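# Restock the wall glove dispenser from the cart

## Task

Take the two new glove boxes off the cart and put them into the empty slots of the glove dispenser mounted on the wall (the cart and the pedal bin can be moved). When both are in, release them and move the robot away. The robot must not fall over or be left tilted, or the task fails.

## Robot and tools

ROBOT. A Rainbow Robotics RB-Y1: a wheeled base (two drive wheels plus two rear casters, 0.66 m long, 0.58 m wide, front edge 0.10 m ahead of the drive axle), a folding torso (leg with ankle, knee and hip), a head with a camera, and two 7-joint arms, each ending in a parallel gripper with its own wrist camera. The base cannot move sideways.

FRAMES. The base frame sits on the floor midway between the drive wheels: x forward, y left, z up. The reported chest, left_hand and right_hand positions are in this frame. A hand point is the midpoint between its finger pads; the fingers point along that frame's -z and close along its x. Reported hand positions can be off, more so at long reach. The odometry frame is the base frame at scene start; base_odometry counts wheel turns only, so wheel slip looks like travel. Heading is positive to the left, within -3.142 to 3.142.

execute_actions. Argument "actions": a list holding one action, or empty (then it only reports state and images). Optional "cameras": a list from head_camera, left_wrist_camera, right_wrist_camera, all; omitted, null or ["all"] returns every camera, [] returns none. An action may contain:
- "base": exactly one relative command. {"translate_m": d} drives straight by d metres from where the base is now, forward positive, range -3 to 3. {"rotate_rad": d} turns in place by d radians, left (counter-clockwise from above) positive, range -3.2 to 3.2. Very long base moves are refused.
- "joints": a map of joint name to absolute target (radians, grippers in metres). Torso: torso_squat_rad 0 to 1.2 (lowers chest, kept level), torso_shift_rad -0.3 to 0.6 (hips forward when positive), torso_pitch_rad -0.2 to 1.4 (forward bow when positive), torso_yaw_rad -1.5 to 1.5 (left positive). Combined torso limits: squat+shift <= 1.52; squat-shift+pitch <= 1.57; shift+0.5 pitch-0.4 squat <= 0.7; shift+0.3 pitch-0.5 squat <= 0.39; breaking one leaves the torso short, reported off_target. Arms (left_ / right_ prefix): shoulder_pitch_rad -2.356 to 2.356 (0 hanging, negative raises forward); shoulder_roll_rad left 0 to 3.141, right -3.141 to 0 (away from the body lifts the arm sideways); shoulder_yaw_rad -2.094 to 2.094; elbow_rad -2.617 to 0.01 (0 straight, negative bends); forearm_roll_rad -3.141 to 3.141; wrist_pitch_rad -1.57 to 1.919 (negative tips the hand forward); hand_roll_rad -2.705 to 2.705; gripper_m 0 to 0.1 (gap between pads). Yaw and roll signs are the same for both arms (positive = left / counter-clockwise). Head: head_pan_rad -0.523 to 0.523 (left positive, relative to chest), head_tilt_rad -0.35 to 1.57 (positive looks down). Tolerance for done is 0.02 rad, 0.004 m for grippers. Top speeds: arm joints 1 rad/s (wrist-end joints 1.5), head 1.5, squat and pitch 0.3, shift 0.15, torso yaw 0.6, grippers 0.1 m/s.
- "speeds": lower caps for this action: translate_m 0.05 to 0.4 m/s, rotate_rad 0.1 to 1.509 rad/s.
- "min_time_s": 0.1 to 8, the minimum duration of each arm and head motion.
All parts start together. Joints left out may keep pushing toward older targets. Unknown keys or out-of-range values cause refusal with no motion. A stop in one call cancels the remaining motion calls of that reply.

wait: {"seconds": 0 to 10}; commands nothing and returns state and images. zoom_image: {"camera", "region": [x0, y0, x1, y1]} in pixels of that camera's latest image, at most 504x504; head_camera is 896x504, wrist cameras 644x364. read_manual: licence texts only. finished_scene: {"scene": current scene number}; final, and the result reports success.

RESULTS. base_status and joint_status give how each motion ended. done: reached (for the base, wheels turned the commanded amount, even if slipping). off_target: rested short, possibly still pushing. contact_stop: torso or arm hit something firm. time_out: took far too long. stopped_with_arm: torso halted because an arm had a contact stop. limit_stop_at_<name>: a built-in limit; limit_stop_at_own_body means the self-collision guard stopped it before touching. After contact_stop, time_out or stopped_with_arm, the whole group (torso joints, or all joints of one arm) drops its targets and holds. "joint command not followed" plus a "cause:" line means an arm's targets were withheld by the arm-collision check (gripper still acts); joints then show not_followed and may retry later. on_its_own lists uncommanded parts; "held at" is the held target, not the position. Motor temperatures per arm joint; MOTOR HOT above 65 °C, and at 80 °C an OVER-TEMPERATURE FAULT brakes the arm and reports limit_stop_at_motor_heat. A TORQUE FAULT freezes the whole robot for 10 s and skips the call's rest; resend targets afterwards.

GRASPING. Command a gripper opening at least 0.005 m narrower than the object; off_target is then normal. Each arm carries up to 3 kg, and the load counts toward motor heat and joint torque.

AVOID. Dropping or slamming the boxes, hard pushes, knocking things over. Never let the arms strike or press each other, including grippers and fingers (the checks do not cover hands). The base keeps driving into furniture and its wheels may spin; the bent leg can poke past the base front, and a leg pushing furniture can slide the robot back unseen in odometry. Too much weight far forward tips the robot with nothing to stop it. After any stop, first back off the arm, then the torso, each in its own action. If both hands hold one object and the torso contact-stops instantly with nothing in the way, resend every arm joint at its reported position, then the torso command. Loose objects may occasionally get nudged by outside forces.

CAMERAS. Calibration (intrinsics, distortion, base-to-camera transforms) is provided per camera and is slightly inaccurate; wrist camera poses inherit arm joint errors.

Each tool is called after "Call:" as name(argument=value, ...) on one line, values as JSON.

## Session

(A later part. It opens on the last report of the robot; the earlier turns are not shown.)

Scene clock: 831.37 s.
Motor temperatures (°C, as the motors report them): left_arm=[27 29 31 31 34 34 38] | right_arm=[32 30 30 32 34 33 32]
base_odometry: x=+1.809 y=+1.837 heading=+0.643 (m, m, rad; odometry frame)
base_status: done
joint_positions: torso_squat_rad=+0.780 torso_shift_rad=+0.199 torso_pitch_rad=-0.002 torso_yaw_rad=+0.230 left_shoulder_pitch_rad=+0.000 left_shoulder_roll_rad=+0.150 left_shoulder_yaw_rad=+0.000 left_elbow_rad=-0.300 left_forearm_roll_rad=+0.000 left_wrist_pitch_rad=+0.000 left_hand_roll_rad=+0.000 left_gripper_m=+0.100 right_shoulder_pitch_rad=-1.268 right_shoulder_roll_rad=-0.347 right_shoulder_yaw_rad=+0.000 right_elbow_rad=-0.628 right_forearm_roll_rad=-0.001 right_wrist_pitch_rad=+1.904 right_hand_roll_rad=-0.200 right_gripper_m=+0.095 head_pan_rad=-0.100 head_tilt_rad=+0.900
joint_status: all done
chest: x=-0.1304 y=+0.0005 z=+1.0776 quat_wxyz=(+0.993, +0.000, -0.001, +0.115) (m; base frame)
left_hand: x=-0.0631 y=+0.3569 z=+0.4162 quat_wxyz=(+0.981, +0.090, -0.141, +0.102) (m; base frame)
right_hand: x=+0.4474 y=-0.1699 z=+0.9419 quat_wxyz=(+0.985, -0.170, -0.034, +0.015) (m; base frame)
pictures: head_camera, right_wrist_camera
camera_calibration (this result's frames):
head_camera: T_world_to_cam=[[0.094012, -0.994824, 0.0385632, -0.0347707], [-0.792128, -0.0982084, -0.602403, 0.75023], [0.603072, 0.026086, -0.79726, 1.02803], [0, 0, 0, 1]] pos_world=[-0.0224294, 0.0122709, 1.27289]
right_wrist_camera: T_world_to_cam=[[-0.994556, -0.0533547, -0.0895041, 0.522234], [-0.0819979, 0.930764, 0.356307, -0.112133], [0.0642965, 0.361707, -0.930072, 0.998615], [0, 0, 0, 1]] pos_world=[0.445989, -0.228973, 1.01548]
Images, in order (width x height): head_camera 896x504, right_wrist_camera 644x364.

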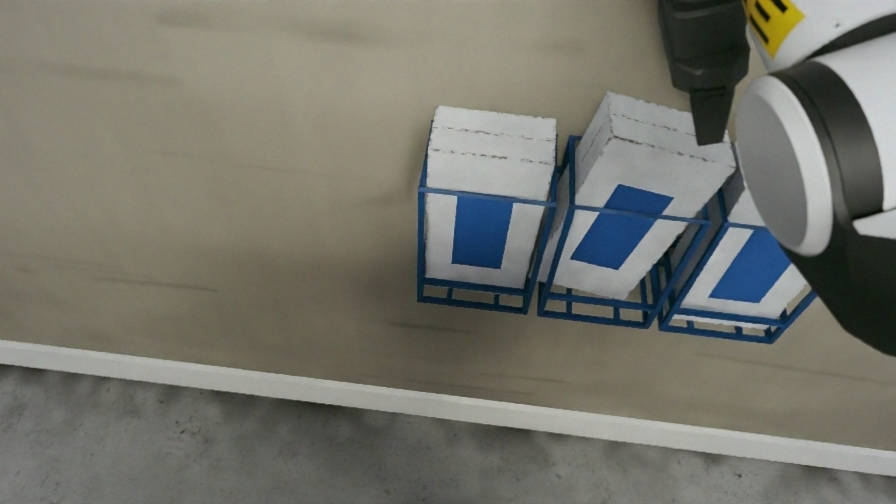

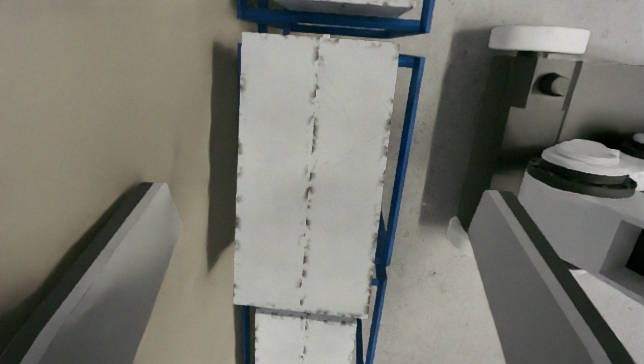

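Call:
execute_actions(actions=[{"base":{"translate_m":-0.022},"speeds":{"translate_m":0.05}}], cameras=[])

Call:
execute_actions(actions=[{"joints":{"torso_squat_rad":0.89,"torso_shift_rad":0.22}}], cameras=[])

Call:
execute_actions(actions=[{"joints":{"right_gripper_m":0.05}}], cameras=[])

Call:
execute_actions(actions=[{"joints":{"torso_squat_rad":0.8,"torso_shift_rad":0.2,"torso_yaw_rad":0.25}}], cameras=["head_camera","right_wrist_camera"])

Scene clock: 840.40 s.
Motor temperatures (°C, as the motors report them): left_arm=[27 29 31 31 34 34 38] | right_arm=[32 30 30 32 34 38 32]
base_odometry: x=+1.791 y=+1.823 heading=+0.644 (m, m, rad; odometry frame)
base_status: done
joint_positions: torso_squat_rad=+0.780 torso_shift_rad=+0.200 torso_pitch_rad=+0.000 torso_yaw_rad=+0.230 left_shoulder_pitch_rad=+0.000 left_shoulder_roll_rad=+0.150 left_shoulder_yaw_rad=+0.000 left_elbow_rad=-0.300 left_forearm_roll_rad=+0.000 left_wrist_pitch_rad=+0.000 left_hand_roll_rad=+0.000 left_gripper_m=+0.100 right_shoulder_pitch_rad=-1.270 right_shoulder_roll_rad=-0.349 right_shoulder_yaw_rad=+0.000 right_elbow_rad=-0.630 right_forearm_roll_rad=+0.000 right_wrist_pitch_rad=+1.900 right_hand_roll_rad=-0.200 right_gripper_m=+0.099 head_pan_rad=-0.100 head_tilt_rad=+0.900
joint_status: not commanded
chest: x=-0.1293 y=+0.0005 z=+1.0776 quat_wxyz=(+0.993, +0.000, +0.000, +0.115) (m; base frame)
left_hand: x=-0.0633 y=+0.3569 z=+0.4161 quat_wxyz=(+0.981, +0.091, -0.140, +0.102) (m; base frame)
right_hand: x=+0.4499 y=-0.1704 z=+0.9422 quat_wxyz=(+0.985, -0.170, -0.037, +0.015) (m; base frame)
pictures: none
No camera images: the call's "cameras" was empty. Leave "cameras" out to get every camera's image.

Scene clock: 841.53 s.
Motor temperatures (°C, as the motors report them): left_arm=[27 29 31 31 34 34 38] | right_arm=[32 30 30 32 34 38 32]
base_odometry: x=+1.791 y=+1.823 heading=+0.644 (m, m, rad; odometry frame)
base_status: not commanded
joint_positions: torso_squat_rad=+0.890 torso_shift_rad=+0.220 torso_pitch_rad=-0.001 torso_yaw_rad=+0.230 left_shoulder_pitch_rad=+0.000 left_shoulder_roll_rad=+0.150 left_shoulder_yaw_rad=+0.000 left_elbow_rad=-0.300 left_forearm_roll_rad=+0.000 left_wrist_pitch_rad=+0.000 left_hand_roll_rad=+0.000 left_gripper_m=+0.100 right_shoulder_pitch_rad=-1.271 right_shoulder_roll_rad=-0.350 right_shoulder_yaw_rad=+0.000 right_elbow_rad=-0.631 right_forearm_roll_rad=+0.000 right_wrist_pitch_rad=+1.900 right_hand_roll_rad=-0.200 right_gripper_m=+0.099 head_pan_rad=-0.100 head_tilt_rad=+0.900
joint_status: all done
chest: x=-0.1323 y=+0.0005 z=+1.0199 quat_wxyz=(+0.993, +0.000, -0.001, +0.115) (m; base frame)
left_hand: x=-0.0659 y=+0.3568 z=+0.3584 quat_wxyz=(+0.981, +0.091, -0.140, +0.102) (m; base frame)
right_hand: x=+0.4476 y=-0.1705 z=+0.8861 quat_wxyz=(+0.985, -0.170, -0.039, +0.014) (m; base frame)
pictures: none
No camera images: the call's "cameras" was empty. Leave "cameras" out to get every camera's image.

Scene clock: 842.50 s.
Motor temperatures (°C, as the motors report them): left_arm=[27 29 31 31 34 34 38] | right_arm=[32 30 30 32 34 37 32]
base_odometry: x=+1.791 y=+1.823 heading=+0.644 (m, m, rad; odometry frame)
base_status: not commanded
joint_positions: torso_squat_rad=+0.890 torso_shift_rad=+0.220 torso_pitch_rad=-0.001 torso_yaw_rad=+0.230 left_shoulder_pitch_rad=+0.000 left_shoulder_roll_rad=+0.150 left_shoulder_yaw_rad=+0.000 left_elbow_rad=-0.300 left_forearm_roll_rad=+0.000 left_wrist_pitch_rad=+0.000 left_hand_roll_rad=+0.000 left_gripper_m=+0.100 right_shoulder_pitch_rad=-1.272 right_shoulder_roll_rad=-0.350 right_shoulder_yaw_rad=+0.000 right_elbow_rad=-0.632 right_forearm_roll_rad=+0.000 right_wrist_pitch_rad=+1.899 right_hand_roll_rad=-0.200 right_gripper_m=+0.052 head_pan_rad=-0.100 head_tilt_rad=+0.900
joint_status: all done
chest: x=-0.1323 y=+0.0005 z=+1.0199 quat_wxyz=(+0.993, +0.000, -0.001, +0.115) (m; base frame)
left_hand: x=-0.0659 y=+0.3568 z=+0.3584 quat_wxyz=(+0.981, +0.091, -0.140, +0.102) (m; base frame)
right_hand: x=+0.4481 y=-0.1703 z=+0.8869 quat_wxyz=(+0.985, -0.170, -0.040, +0.015) (m; base frame)
pictures: none
No camera images: the call's "cameras" was empty. Leave "cameras" out to get every camera's image.

Scene clock: 843.57 s.
Motor temperatures (°C, as the motors report them): left_arm=[27 29 31 31 34 34 38] | right_arm=[32 30 30 32 34 37 32]
base_odometry: x=+1.791 y=+1.823 heading=+0.644 (m, m, rad; odometry frame)
base_status: not commanded
joint_positions: torso_squat_rad=+0.800 torso_shift_rad=+0.200 torso_pitch_rad=+0.000 torso_yaw_rad=+0.250 left_shoulder_pitch_rad=+0.000 left_shoulder_roll_rad=+0.150 left_shoulder_yaw_rad=+0.000 left_elbow_rad=-0.300 left_forearm_roll_rad=+0.000 left_wrist_pitch_rad=+0.000 left_hand_roll_rad=+0.000 left_gripper_m=+0.100 right_shoulder_pitch_rad=-1.270 right_shoulder_roll_rad=-0.349 right_shoulder_yaw_rad=+0.000 right_elbow_rad=-0.630 right_forearm_roll_rad=+0.000 right_wrist_pitch_rad=+1.900 right_hand_roll_rad=-0.200 right_gripper_m=+0.050 head_pan_rad=-0.100 head_tilt_rad=+0.900
joint_status: all done
chest: x=-0.1312 y=+0.0005 z=+1.0679 quat_wxyz=(+0.992, +0.000, +0.000, +0.125) (m; base frame)
left_hand: x=-0.0725 y=+0.3581 z=+0.4063 quat_wxyz=(+0.980, +0.092, -0.139, +0.112) (m; base frame)
right_hand: x=+0.4515 y=-0.1588 z=+0.9328 quat_wxyz=(+0.984, -0.169, -0.039, +0.025) (m; base frame)
pictures: head_camera, right_wrist_camera
camera_calibration (this result's frames):
head_camera: T_world_to_cam=[[0.114115, -0.992726, 0.0383792, -0.0314954], [-0.791261, -0.11418, -0.600723, 0.742112], [0.600736, 0.0381834, -0.798535, 1.02176], [0, 0, 0, 1]] pos_world=[-0.0230076, 0.0144541, 1.26292]
right_wrist_camera: T_world_to_cam=[[-0.992736, -0.0733407, -0.0953714, 0.527568], [-0.102824, 0.92878, 0.356083, -0.109568], [0.0624636, 0.363303, -0.929575, 0.986527], [0, 0, 0, 1]] pos_world=[0.450847, -0.217952, 1.00638]
Images, in order (width x height): head_camera 896x504, right_wrist_camera 644x364.

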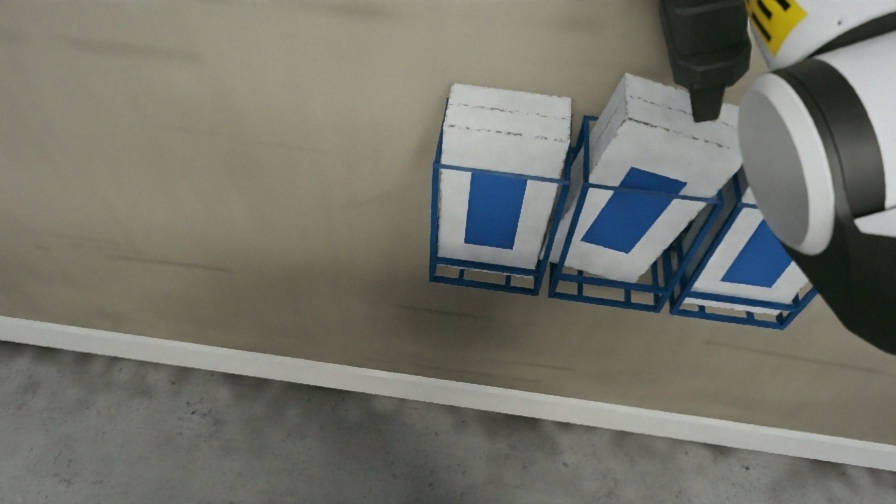

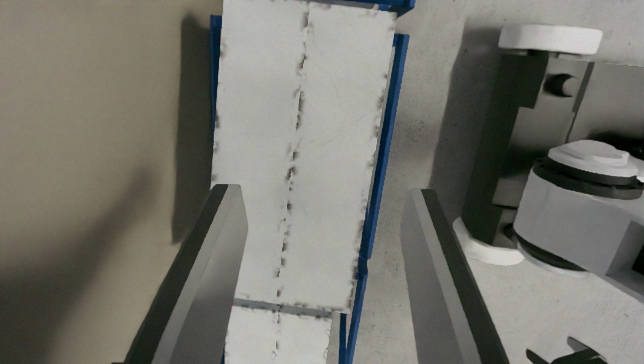

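Call:
execute_actions(actions=[{"joints":{"right_gripper_m":0.09,"torso_yaw_rad":0.23,"torso_shift_rad":0.225}}], cameras=["right_wrist_camera"])

Call:
execute_actions(actions=[{"joints":{"torso_squat_rad":0.9,"torso_shift_rad":0.25}}], cameras=["head_camera","right_wrist_camera"])

Scene clock: 849.33 s.
Motor temperatures (°C, as the motors report them): left_arm=[27 29 31 31 34 34 38] | right_arm=[32 30 30 32 34 36 32]
base_odometry: x=+1.791 y=+1.823 heading=+0.644 (m, m, rad; odometry frame)
base_status: not commanded
joint_positions: torso_squat_rad=+0.800 torso_shift_rad=+0.225 torso_pitch_rad=+0.000 torso_yaw_rad=+0.230 left_shoulder_pitch_rad=+0.000 left_shoulder_roll_rad=+0.150 left_shoulder_yaw_rad=+0.000 left_elbow_rad=-0.300 left_forearm_roll_rad=+0.000 left_wrist_pitch_rad=+0.000 left_hand_roll_rad=+0.000 left_gripper_m=+0.100 right_shoulder_pitch_rad=-1.270 right_shoulder_roll_rad=-0.349 right_shoulder_yaw_rad=+0.000 right_elbow_rad=-0.630 right_forearm_roll_rad=+0.000 right_wrist_pitch_rad=+1.900 right_hand_roll_rad=-0.200 right_gripper_m=+0.090 head_pan_rad=-0.100 head_tilt_rad=+0.900
joint_status: all done
chest: x=-0.1193 y=+0.0005 z=+1.0653 quat_wxyz=(+0.993, +0.000, +0.000, +0.115) (m; base frame)
left_hand: x=-0.0535 y=+0.3569 z=+0.4037 quat_wxyz=(+0.981, +0.091, -0.140, +0.102) (m; base frame)
right_hand: x=+0.4601 y=-0.1703 z=+0.9302 quat_wxyz=(+0.985, -0.170, -0.037, +0.015) (m; base frame)
pictures: right_wrist_camera
camera_calibration (this result's frames):
right_wrist_camera: T_world_to_cam=[[-0.993998, -0.0536975, -0.0953104, 0.538866], [-0.0844186, 0.930629, 0.356095, -0.105264], [0.0695772, 0.362004, -0.929576, 0.98428], [0, 0, 0, 1]] pos_world=[0.458262, -0.229416, 1.00381]
Images, in order (width x height): right_wrist_camera 644x364.

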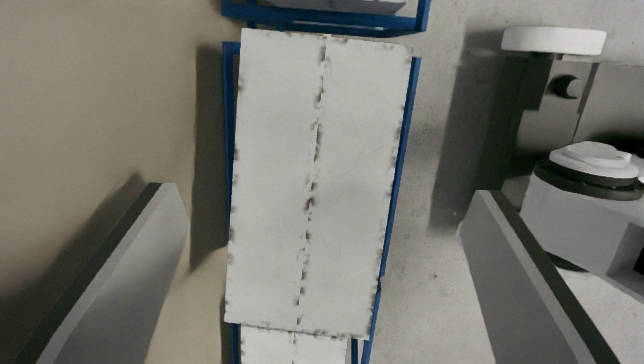

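Scene clock: 850.43 s.
Motor temperatures (°C, as the motors report them): left_arm=[27 29 31 31 34 34 38] | right_arm=[32 30 30 32 34 36 32]
base_odometry: x=+1.791 y=+1.823 heading=+0.644 (m, m, rad; odometry frame)
base_status: not commanded
joint_positions: torso_squat_rad=+0.900 torso_shift_rad=+0.250 torso_pitch_rad=-0.001 torso_yaw_rad=+0.230 left_shoulder_pitch_rad=+0.000 left_shoulder_roll_rad=+0.150 left_shoulder_yaw_rad=+0.000 left_elbow_rad=-0.300 left_forearm_roll_rad=+0.000 left_wrist_pitch_rad=+0.000 left_hand_roll_rad=+0.000 left_gripper_m=+0.100 right_shoulder_pitch_rad=-1.270 right_shoulder_roll_rad=-0.349 right_shoulder_yaw_rad=+0.000 right_elbow_rad=-0.630 right_forearm_roll_rad=+0.000 right_wrist_pitch_rad=+1.900 right_hand_roll_rad=-0.200 right_gripper_m=+0.090 head_pan_rad=-0.100 head_tilt_rad=+0.900
joint_status: all done
chest: x=-0.1205 y=+0.0005 z=+1.0115 quat_wxyz=(+0.993, +0.000, +0.000, +0.115) (m; base frame)
left_hand: x=-0.0545 y=+0.3568 z=+0.3500 quat_wxyz=(+0.981, +0.091, -0.140, +0.102) (m; base frame)
right_hand: x=+0.4589 y=-0.1704 z=+0.8765 quat_wxyz=(+0.985, -0.170, -0.037, +0.015) (m; base frame)
pictures: head_camera, right_wrist_camera
camera_calibration (this result's frames):
head_camera: T_world_to_cam=[[0.0944119, -0.994792, 0.0384071, -0.0329994], [-0.793164, -0.0984794, -0.600993, 0.716711], [0.601645, 0.0262777, -0.798331, 0.97029], [0, 0, 0, 1]] pos_world=[-0.012186, 0.0122566, 1.20662]
right_wrist_camera: T_world_to_cam=[[-0.994, -0.0536617, -0.0953101, 0.532499], [-0.0843822, 0.930647, 0.356057, -0.0861467], [0.0695934, 0.361963, -0.929591, 0.934432], [0, 0, 0, 1]] pos_world=[0.457005, -0.229483, 0.950065]
Images, in order (width x height): head_camera 896x504, right_wrist_camera 644x364.

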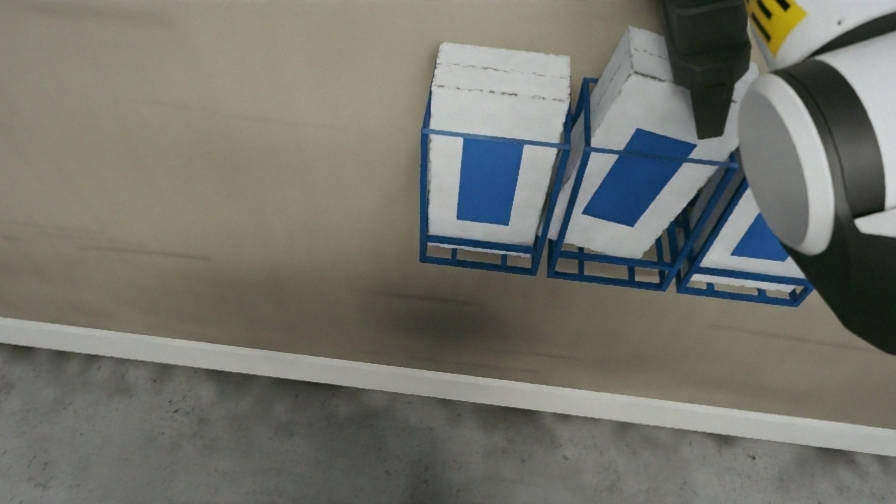

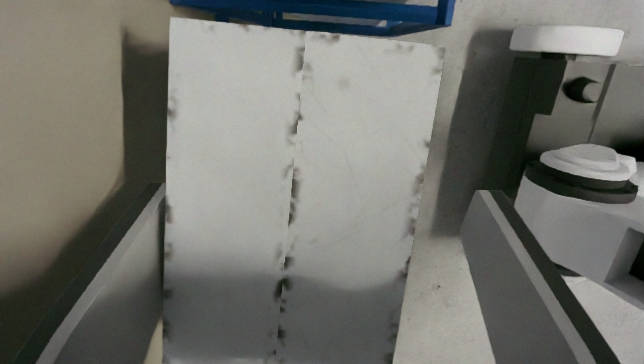

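Straddling. Grasp, upright it, lift.

Call:
execute_actions(actions=[{"joints":{"right_gripper_m":0.05}}], cameras=[])

Call:
execute_actions(actions=[{"joints":{"torso_yaw_rad":0.255}}], cameras=[])

Call:
execute_actions(actions=[{"joints":{"torso_squat_rad":0.82,"torso_shift_rad":0.21}}], cameras=[])

Call:
execute_actions(actions=[{"joints":{"right_shoulder_yaw_rad":-0.07},"min_time_s":1}], cameras=["head_camera","right_wrist_camera"])

Scene clock: 856.70 s.
Motor temperatures (°C, as the motors report them): left_arm=[27 29 31 31 34 34 38] | right_arm=[32 30 30 32 33 36 32]
base_odometry: x=+1.791 y=+1.823 heading=+0.644 (m, m, rad; odometry frame)
base_status: not commanded
joint_positions: torso_squat_rad=+0.900 torso_shift_rad=+0.250 torso_pitch_rad=-0.001 torso_yaw_rad=+0.230 left_shoulder_pitch_rad=+0.000 left_shoulder_roll_rad=+0.150 left_shoulder_yaw_rad=+0.000 left_elbow_rad=-0.300 left_forearm_roll_rad=+0.000 left_wrist_pitch_rad=+0.000 left_hand_roll_rad=+0.000 left_gripper_m=+0.100 right_shoulder_pitch_rad=-1.270 right_shoulder_roll_rad=-0.349 right_shoulder_yaw_rad=+0.000 right_elbow_rad=-0.630 right_forearm_roll_rad=+0.000 right_wrist_pitch_rad=+1.900 right_hand_roll_rad=-0.200 right_gripper_m=+0.058 head_pan_rad=-0.100 head_tilt_rad=+0.900
joint_status: right_gripper_m off_target (ended at +0.058, target +0.050)
chest: x=-0.1205 y=+0.0005 z=+1.0115 quat_wxyz=(+0.993, +0.000, +0.000, +0.115) (m; base frame)
left_hand: x=-0.0545 y=+0.3568 z=+0.3500 quat_wxyz=(+0.981, +0.091, -0.140, +0.102) (m; base frame)
right_hand: x=+0.4589 y=-0.1704 z=+0.8765 quat_wxyz=(+0.985, -0.170, -0.037, +0.015) (m; base frame)
pictures: none
No camera images: the call's "cameras" was empty. Leave "cameras" out to get every camera's image.

Scene clock: 857.27 s.
Motor temperatures (°C, as the motors report them): left_arm=[27 29 31 31 34 34 38] | right_arm=[32 30 30 32 34 36 32]
base_odometry: x=+1.791 y=+1.823 heading=+0.644 (m, m, rad; odometry frame)
base_status: not commanded
joint_positions: torso_squat_rad=+0.900 torso_shift_rad=+0.250 torso_pitch_rad=-0.001 torso_yaw_rad=+0.255 left_shoulder_pitch_rad=+0.000 left_shoulder_roll_rad=+0.150 left_shoulder_yaw_rad=+0.000 left_elbow_rad=-0.300 left_forearm_roll_rad=+0.000 left_wrist_pitch_rad=+0.000 left_hand_roll_rad=+0.000 left_gripper_m=+0.100 right_shoulder_pitch_rad=-1.270 right_shoulder_roll_rad=-0.353 right_shoulder_yaw_rad=+0.000 right_elbow_rad=-0.630 right_forearm_roll_rad=+0.002 right_wrist_pitch_rad=+1.901 right_hand_roll_rad=-0.200 right_gripper_m=+0.058 head_pan_rad=-0.100 head_tilt_rad=+0.900
joint_status: all done
chest: x=-0.1206 y=+0.0004 z=+1.0115 quat_wxyz=(+0.992, +0.000, +0.000, +0.127) (m; base frame)
left_hand: x=-0.0632 y=+0.3583 z=+0.3500 quat_wxyz=(+0.979, +0.092, -0.139, +0.114) (m; base frame)
right_hand: x=+0.4632 y=-0.1584 z=+0.8773 quat_wxyz=(+0.984, -0.171, -0.040, +0.025) (m; base frame)
pictures: none
No camera images: the call's "cameras" was empty. Leave "cameras" out to get every camera's image.

Scene clock: 858.37 s.
Motor temperatures (°C, as the motors report them): left_arm=[27 29 31 31 34 34 38] | right_arm=[32 30 30 32 34 36 32]
base_odometry: x=+1.791 y=+1.823 heading=+0.644 (m, m, rad; odometry frame)
base_status: not commanded
joint_positions: torso_squat_rad=+0.820 torso_shift_rad=+0.210 torso_pitch_rad=+0.000 torso_yaw_rad=+0.255 left_shoulder_pitch_rad=+0.000 left_shoulder_roll_rad=+0.150 left_shoulder_yaw_rad=+0.000 left_elbow_rad=-0.300 left_forearm_roll_rad=+0.000 left_wrist_pitch_rad=+0.000 left_hand_roll_rad=+0.000 left_gripper_m=+0.100 right_shoulder_pitch_rad=-1.269 right_shoulder_roll_rad=-0.349 right_shoulder_yaw_rad=+0.000 right_elbow_rad=-0.630 right_forearm_roll_rad=+0.000 right_wrist_pitch_rad=+1.900 right_hand_roll_rad=-0.200 right_gripper_m=+0.057 head_pan_rad=-0.100 head_tilt_rad=+0.900
joint_status: all done
chest: x=-0.1284 y=+0.0004 z=+1.0570 quat_wxyz=(+0.992, +0.000, +0.000, +0.127) (m; base frame)
left_hand: x=-0.0716 y=+0.3584 z=+0.3954 quat_wxyz=(+0.979, +0.092, -0.138, +0.114) (m; base frame)
right_hand: x=+0.4547 y=-0.1564 z=+0.9212 quat_wxyz=(+0.984, -0.170, -0.039, +0.027) (m; base frame)
pictures: none
No camera images: the call's "cameras" was empty. Leave "cameras" out to get every camera's image.

Scene clock: 859.67 s.
Motor temperatures (°C, as the motors report them): left_arm=[27 29 31 31 34 34 38] | right_arm=[32 30 30 32 33 35 32]
base_odometry: x=+1.791 y=+1.823 heading=+0.644 (m, m, rad; odometry frame)
base_status: not commanded
joint_positions: torso_squat_rad=+0.820 torso_shift_rad=+0.210 torso_pitch_rad=+0.000 torso_yaw_rad=+0.255 left_shoulder_pitch_rad=+0.000 left_shoulder_roll_rad=+0.150 left_shoulder_yaw_rad=+0.000 left_elbow_rad=-0.300 left_forearm_roll_rad=+0.000 left_wrist_pitch_rad=+0.000 left_hand_roll_rad=+0.000 left_gripper_m=+0.100 right_shoulder_pitch_rad=-1.269 right_shoulder_roll_rad=-0.349 right_shoulder_yaw_rad=-0.070 right_elbow_rad=-0.630 right_forearm_roll_rad=+0.000 right_wrist_pitch_rad=+1.900 right_hand_roll_rad=-0.200 right_gripper_m=+0.057 head_pan_rad=-0.100 head_tilt_rad=+0.900
joint_status: all done
chest: x=-0.1284 y=+0.0004 z=+1.0570 quat_wxyz=(+0.992, +0.000, +0.000, +0.127) (m; base frame)
left_hand: x=-0.0716 y=+0.3584 z=+0.3954 quat_wxyz=(+0.979, +0.092, -0.138, +0.114) (m; base frame)
right_hand: x=+0.4537 y=-0.1523 z=+0.9198 quat_wxyz=(+0.990, -0.137, -0.033, +0.017) (m; base frame)
pictures: head_camera, right_wrist_camera
camera_calibration (this result's frames):
head_camera: T_world_to_cam=[[0.119024, -0.992154, 0.0382621, -0.0307193], [-0.790776, -0.118029, -0.600618, 0.737658], [0.600422, 0.0412315, -0.79862, 1.01146], [0, 0, 0, 1]] pos_world=[-0.0203262, 0.0148824, 1.252]
right_wrist_camera: T_world_to_cam=[[-0.994743, -0.0522657, -0.0880622, 0.526353], [-0.0844922, 0.904775, 0.417424, -0.179146], [0.0578595, 0.42267, -0.904435, 0.959942], [0, 0, 0, 1]] pos_world=[0.452908, -0.216142, 0.989337]
Images, in order (width x height): head_camera 896x504, right_wrist_camera 644x364.

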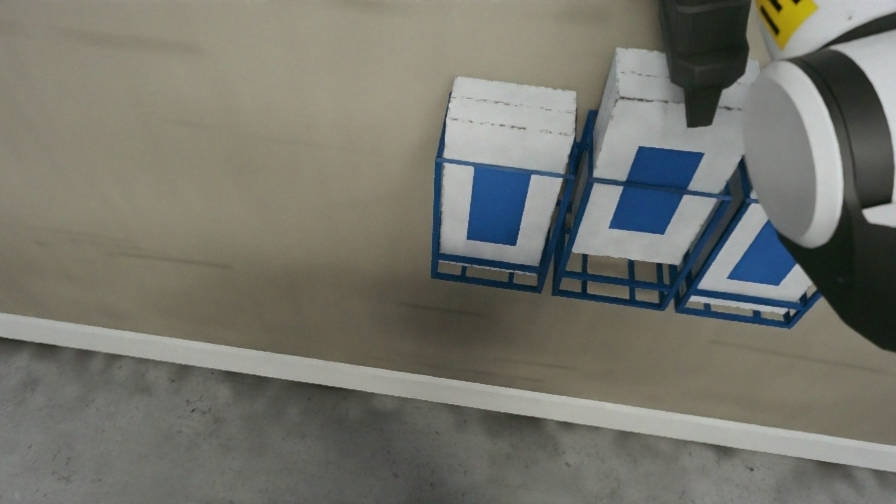

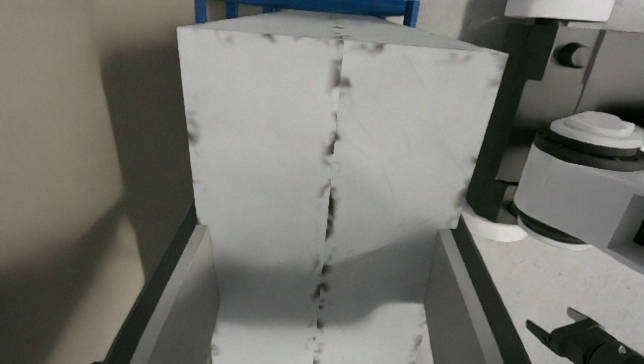

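Call:
execute_actions(actions=[{"joints":{"torso_squat_rad":0.9,"torso_shift_rad":0.23}}], cameras=["head_camera"])

Call:
execute_actions(actions=[{"joints":{"right_gripper_m":0.09}}], cameras=["head_camera","right_wrist_camera"])

Scene clock: 864.60 s.
Motor temperatures (°C, as the motors report them): left_arm=[27 29 31 31 34 34 38] | right_arm=[32 30 30 32 33 35 32]
base_odometry: x=+1.791 y=+1.823 heading=+0.644 (m, m, rad; odometry frame)
base_status: not commanded
joint_positions: torso_squat_rad=+0.900 torso_shift_rad=+0.230 torso_pitch_rad=+0.000 torso_yaw_rad=+0.255 left_shoulder_pitch_rad=+0.000 left_shoulder_roll_rad=+0.150 left_shoulder_yaw_rad=+0.000 left_elbow_rad=-0.300 left_forearm_roll_rad=+0.000 left_wrist_pitch_rad=+0.000 left_hand_roll_rad=+0.000 left_gripper_m=+0.100 right_shoulder_pitch_rad=-1.269 right_shoulder_roll_rad=-0.350 right_shoulder_yaw_rad=-0.070 right_elbow_rad=-0.630 right_forearm_roll_rad=+0.001 right_wrist_pitch_rad=+1.900 right_hand_roll_rad=-0.200 right_gripper_m=+0.057 head_pan_rad=-0.100 head_tilt_rad=+0.900
joint_status: all done
chest: x=-0.1289 y=+0.0004 z=+1.0136 quat_wxyz=(+0.992, +0.000, +0.000, +0.127) (m; base frame)
left_hand: x=-0.0718 y=+0.3583 z=+0.3521 quat_wxyz=(+0.979, +0.092, -0.139, +0.114) (m; base frame)
right_hand: x=+0.4536 y=-0.1530 z=+0.8768 quat_wxyz=(+0.990, -0.137, -0.033, +0.016) (m; base frame)
pictures: head_camera
camera_calibration (this result's frames):
head_camera: T_world_to_cam=[[0.119014, -0.992154, 0.0382956, -0.029079], [-0.790607, -0.118029, -0.600841, 0.711514], [0.600647, 0.0412318, -0.79845, 0.976951], [0, 0, 0, 1]] pos_world=[-0.0208142, 0.0148469, 1.20867]
Images, in order (width x height): head_camera 896x504.

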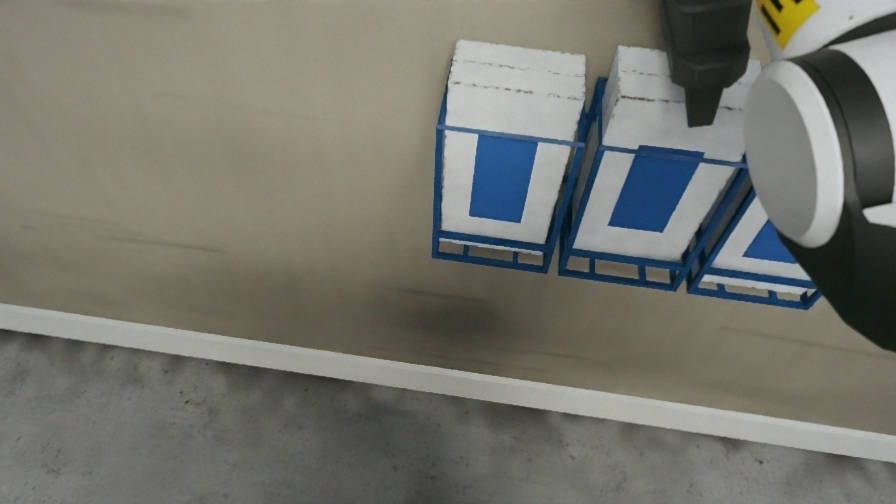

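Scene clock: 865.50 s.
Motor temperatures (°C, as the motors report them): left_arm=[27 29 31 31 34 34 38] | right_arm=[32 30 30 32 33 35 32]
base_odometry: x=+1.791 y=+1.823 heading=+0.644 (m, m, rad; odometry frame)
base_status: not commanded
joint_positions: torso_squat_rad=+0.900 torso_shift_rad=+0.230 torso_pitch_rad=+0.000 torso_yaw_rad=+0.255 left_shoulder_pitch_rad=+0.000 left_shoulder_roll_rad=+0.150 left_shoulder_yaw_rad=+0.000 left_elbow_rad=-0.300 left_forearm_roll_rad=+0.000 left_wrist_pitch_rad=+0.000 left_hand_roll_rad=+0.000 left_gripper_m=+0.100 right_shoulder_pitch_rad=-1.269 right_shoulder_roll_rad=-0.349 right_shoulder_yaw_rad=-0.070 right_elbow_rad=-0.630 right_forearm_roll_rad=+0.000 right_wrist_pitch_rad=+1.900 right_hand_roll_rad=-0.200 right_gripper_m=+0.090 head_pan_rad=-0.100 head_tilt_rad=+0.900
joint_status: all done
chest: x=-0.1289 y=+0.0004 z=+1.0136 quat_wxyz=(+0.992, +0.000, +0.000, +0.127) (m; base frame)
left_hand: x=-0.0718 y=+0.3583 z=+0.3521 quat_wxyz=(+0.979, +0.092, -0.139, +0.114) (m; base frame)
right_hand: x=+0.4534 y=-0.1522 z=+0.8767 quat_wxyz=(+0.990, -0.137, -0.033, +0.017) (m; base frame)
pictures: head_camera, right_wrist_camera
camera_calibration (this result's frames):
head_camera: T_world_to_cam=[[0.11906, -0.992148, 0.0382991, -0.0290742], [-0.790598, -0.118068, -0.600845, 0.711517], [0.600649, 0.0412575, -0.798447, 0.976949], [0, 0, 0, 1]] pos_world=[-0.0208191, 0.0148546, 1.20867]
right_wrist_camera: T_world_to_cam=[[-0.994673, -0.052454, -0.0887345, 0.522786], [-0.0849719, 0.904568, 0.417776, -0.161418], [0.0583524, 0.42309, -0.904207, 0.920575], [0, 0, 0, 1]] pos_world=[0.452568, -0.21605, 0.946216]
Images, in order (width x height): head_camera 896x504, right_wrist_camera 644x364.

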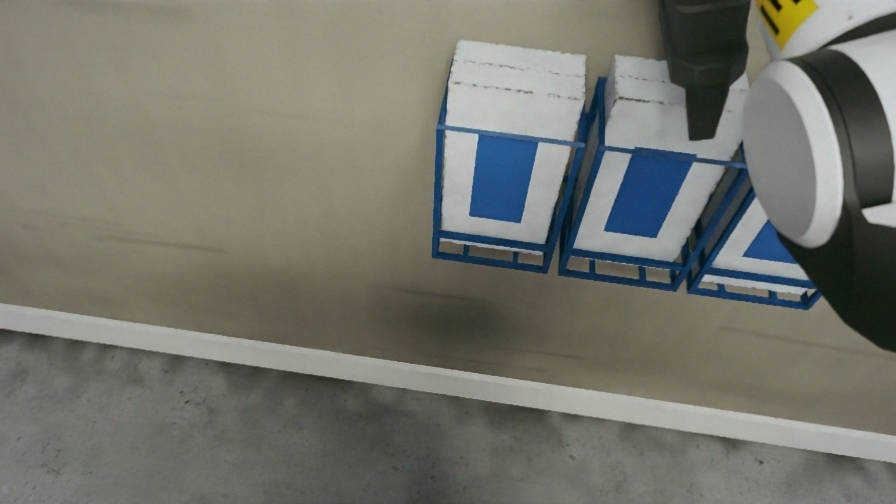

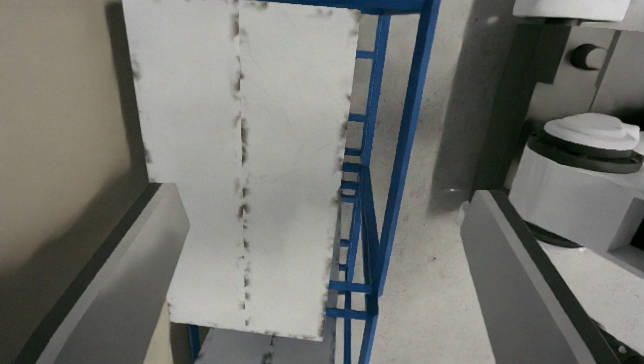

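Seated. Retreat.

Call:
execute_actions(actions=[{"joints":{"torso_squat_rad":0.6,"torso_shift_rad":0.15}}], cameras=[])

Call:
execute_actions(actions=[{"base":{"translate_m":-0.6},"joints":{"head_tilt_rad":0.6,"head_pan_rad":-0.3}}], cameras=["head_camera"])

Call:
finished_scene(scene=1)

Scene clock: 872.33 s.
Motor temperatures (°C, as the motors report them): left_arm=[27 29 31 31 34 34 38] | right_arm=[32 30 30 32 33 35 32]
base_odometry: x=+1.791 y=+1.823 heading=+0.644 (m, m, rad; odometry frame)
base_status: not commanded
joint_positions: torso_squat_rad=+0.600 torso_shift_rad=+0.150 torso_pitch_rad=+0.000 torso_yaw_rad=+0.255 left_shoulder_pitch_rad=+0.000 left_shoulder_roll_rad=+0.150 left_shoulder_yaw_rad=+0.000 left_elbow_rad=-0.300 left_forearm_roll_rad=+0.000 left_wrist_pitch_rad=+0.000 left_hand_roll_rad=+0.000 left_gripper_m=+0.100 right_shoulder_pitch_rad=-1.270 right_shoulder_roll_rad=-0.349 right_shoulder_yaw_rad=-0.070 right_elbow_rad=-0.630 right_forearm_roll_rad=+0.000 right_wrist_pitch_rad=+1.900 right_hand_roll_rad=-0.200 right_gripper_m=+0.090 head_pan_rad=-0.100 head_tilt_rad=+0.900
joint_status: all done
chest: x=-0.1417 y=+0.0005 z=+1.1612 quat_wxyz=(+0.992, +0.000, +0.000, +0.127) (m; base frame)
left_hand: x=-0.0848 y=+0.3585 z=+0.4996 quat_wxyz=(+0.979, +0.092, -0.139, +0.114) (m; base frame)
right_hand: x=+0.4406 y=-0.1519 z=+1.0243 quat_wxyz=(+0.990, -0.137, -0.033, +0.017) (m; base frame)
pictures: none
No camera images: the call's "cameras" was empty. Leave "cameras" out to get every camera's image.

Scene clock: 875.80 s.
Motor temperatures (°C, as the motors report them): left_arm=[27 29 31 31 34 34 38] | right_arm=[32 30 30 32 33 34 32]
base_odometry: x=+1.312 y=+1.463 heading=+0.643 (m, m, rad; odometry frame)
base_status: done
joint_positions: torso_squat_rad=+0.600 torso_shift_rad=+0.150 torso_pitch_rad=+0.000 torso_yaw_rad=+0.255 left_shoulder_pitch_rad=+0.000 left_shoulder_roll_rad=+0.150 left_shoulder_yaw_rad=+0.000 left_elbow_rad=-0.300 left_forearm_roll_rad=+0.000 left_wrist_pitch_rad=+0.000 left_hand_roll_rad=+0.000 left_gripper_m=+0.100 right_shoulder_pitch_rad=-1.270 right_shoulder_roll_rad=-0.349 right_shoulder_yaw_rad=-0.070 right_elbow_rad=-0.630 right_forearm_roll_rad=+0.000 right_wrist_pitch_rad=+1.900 right_hand_roll_rad=-0.200 right_gripper_m=+0.090 head_pan_rad=-0.300 head_tilt_rad=+0.600
joint_status: all done
chest: x=-0.1418 y=+0.0005 z=+1.1612 quat_wxyz=(+0.992, +0.000, +0.000, +0.127) (m; base frame)
left_hand: x=-0.0847 y=+0.3585 z=+0.4996 quat_wxyz=(+0.979, +0.092, -0.139, +0.114) (m; base frame)
right_hand: x=+0.4405 y=-0.1518 z=+1.0244 quat_wxyz=(+0.990, -0.137, -0.033, +0.017) (m; base frame)
pictures: head_camera
camera_calibration (this result's frames):
head_camera: T_world_to_cam=[[-0.0899652, -0.995604, 0.0260701, -0.0415938], [-0.585207, 0.0316637, -0.810265, 1.0989], [0.805878, -0.0881521, -0.585483, 0.838162], [0, 0, 0, 1]] pos_world=[-0.0361153, -0.00232041, 1.38221]
Images, in order (width x height): head_camera 896x504.

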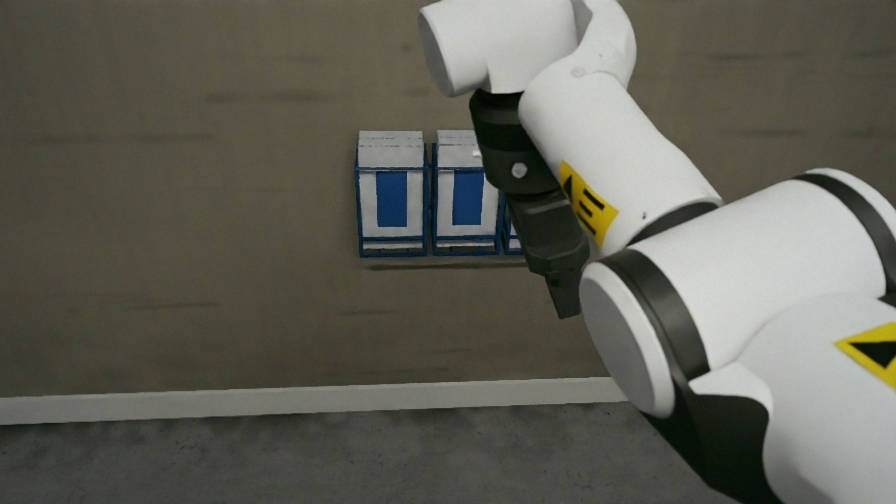

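The scene is finished: the task was done.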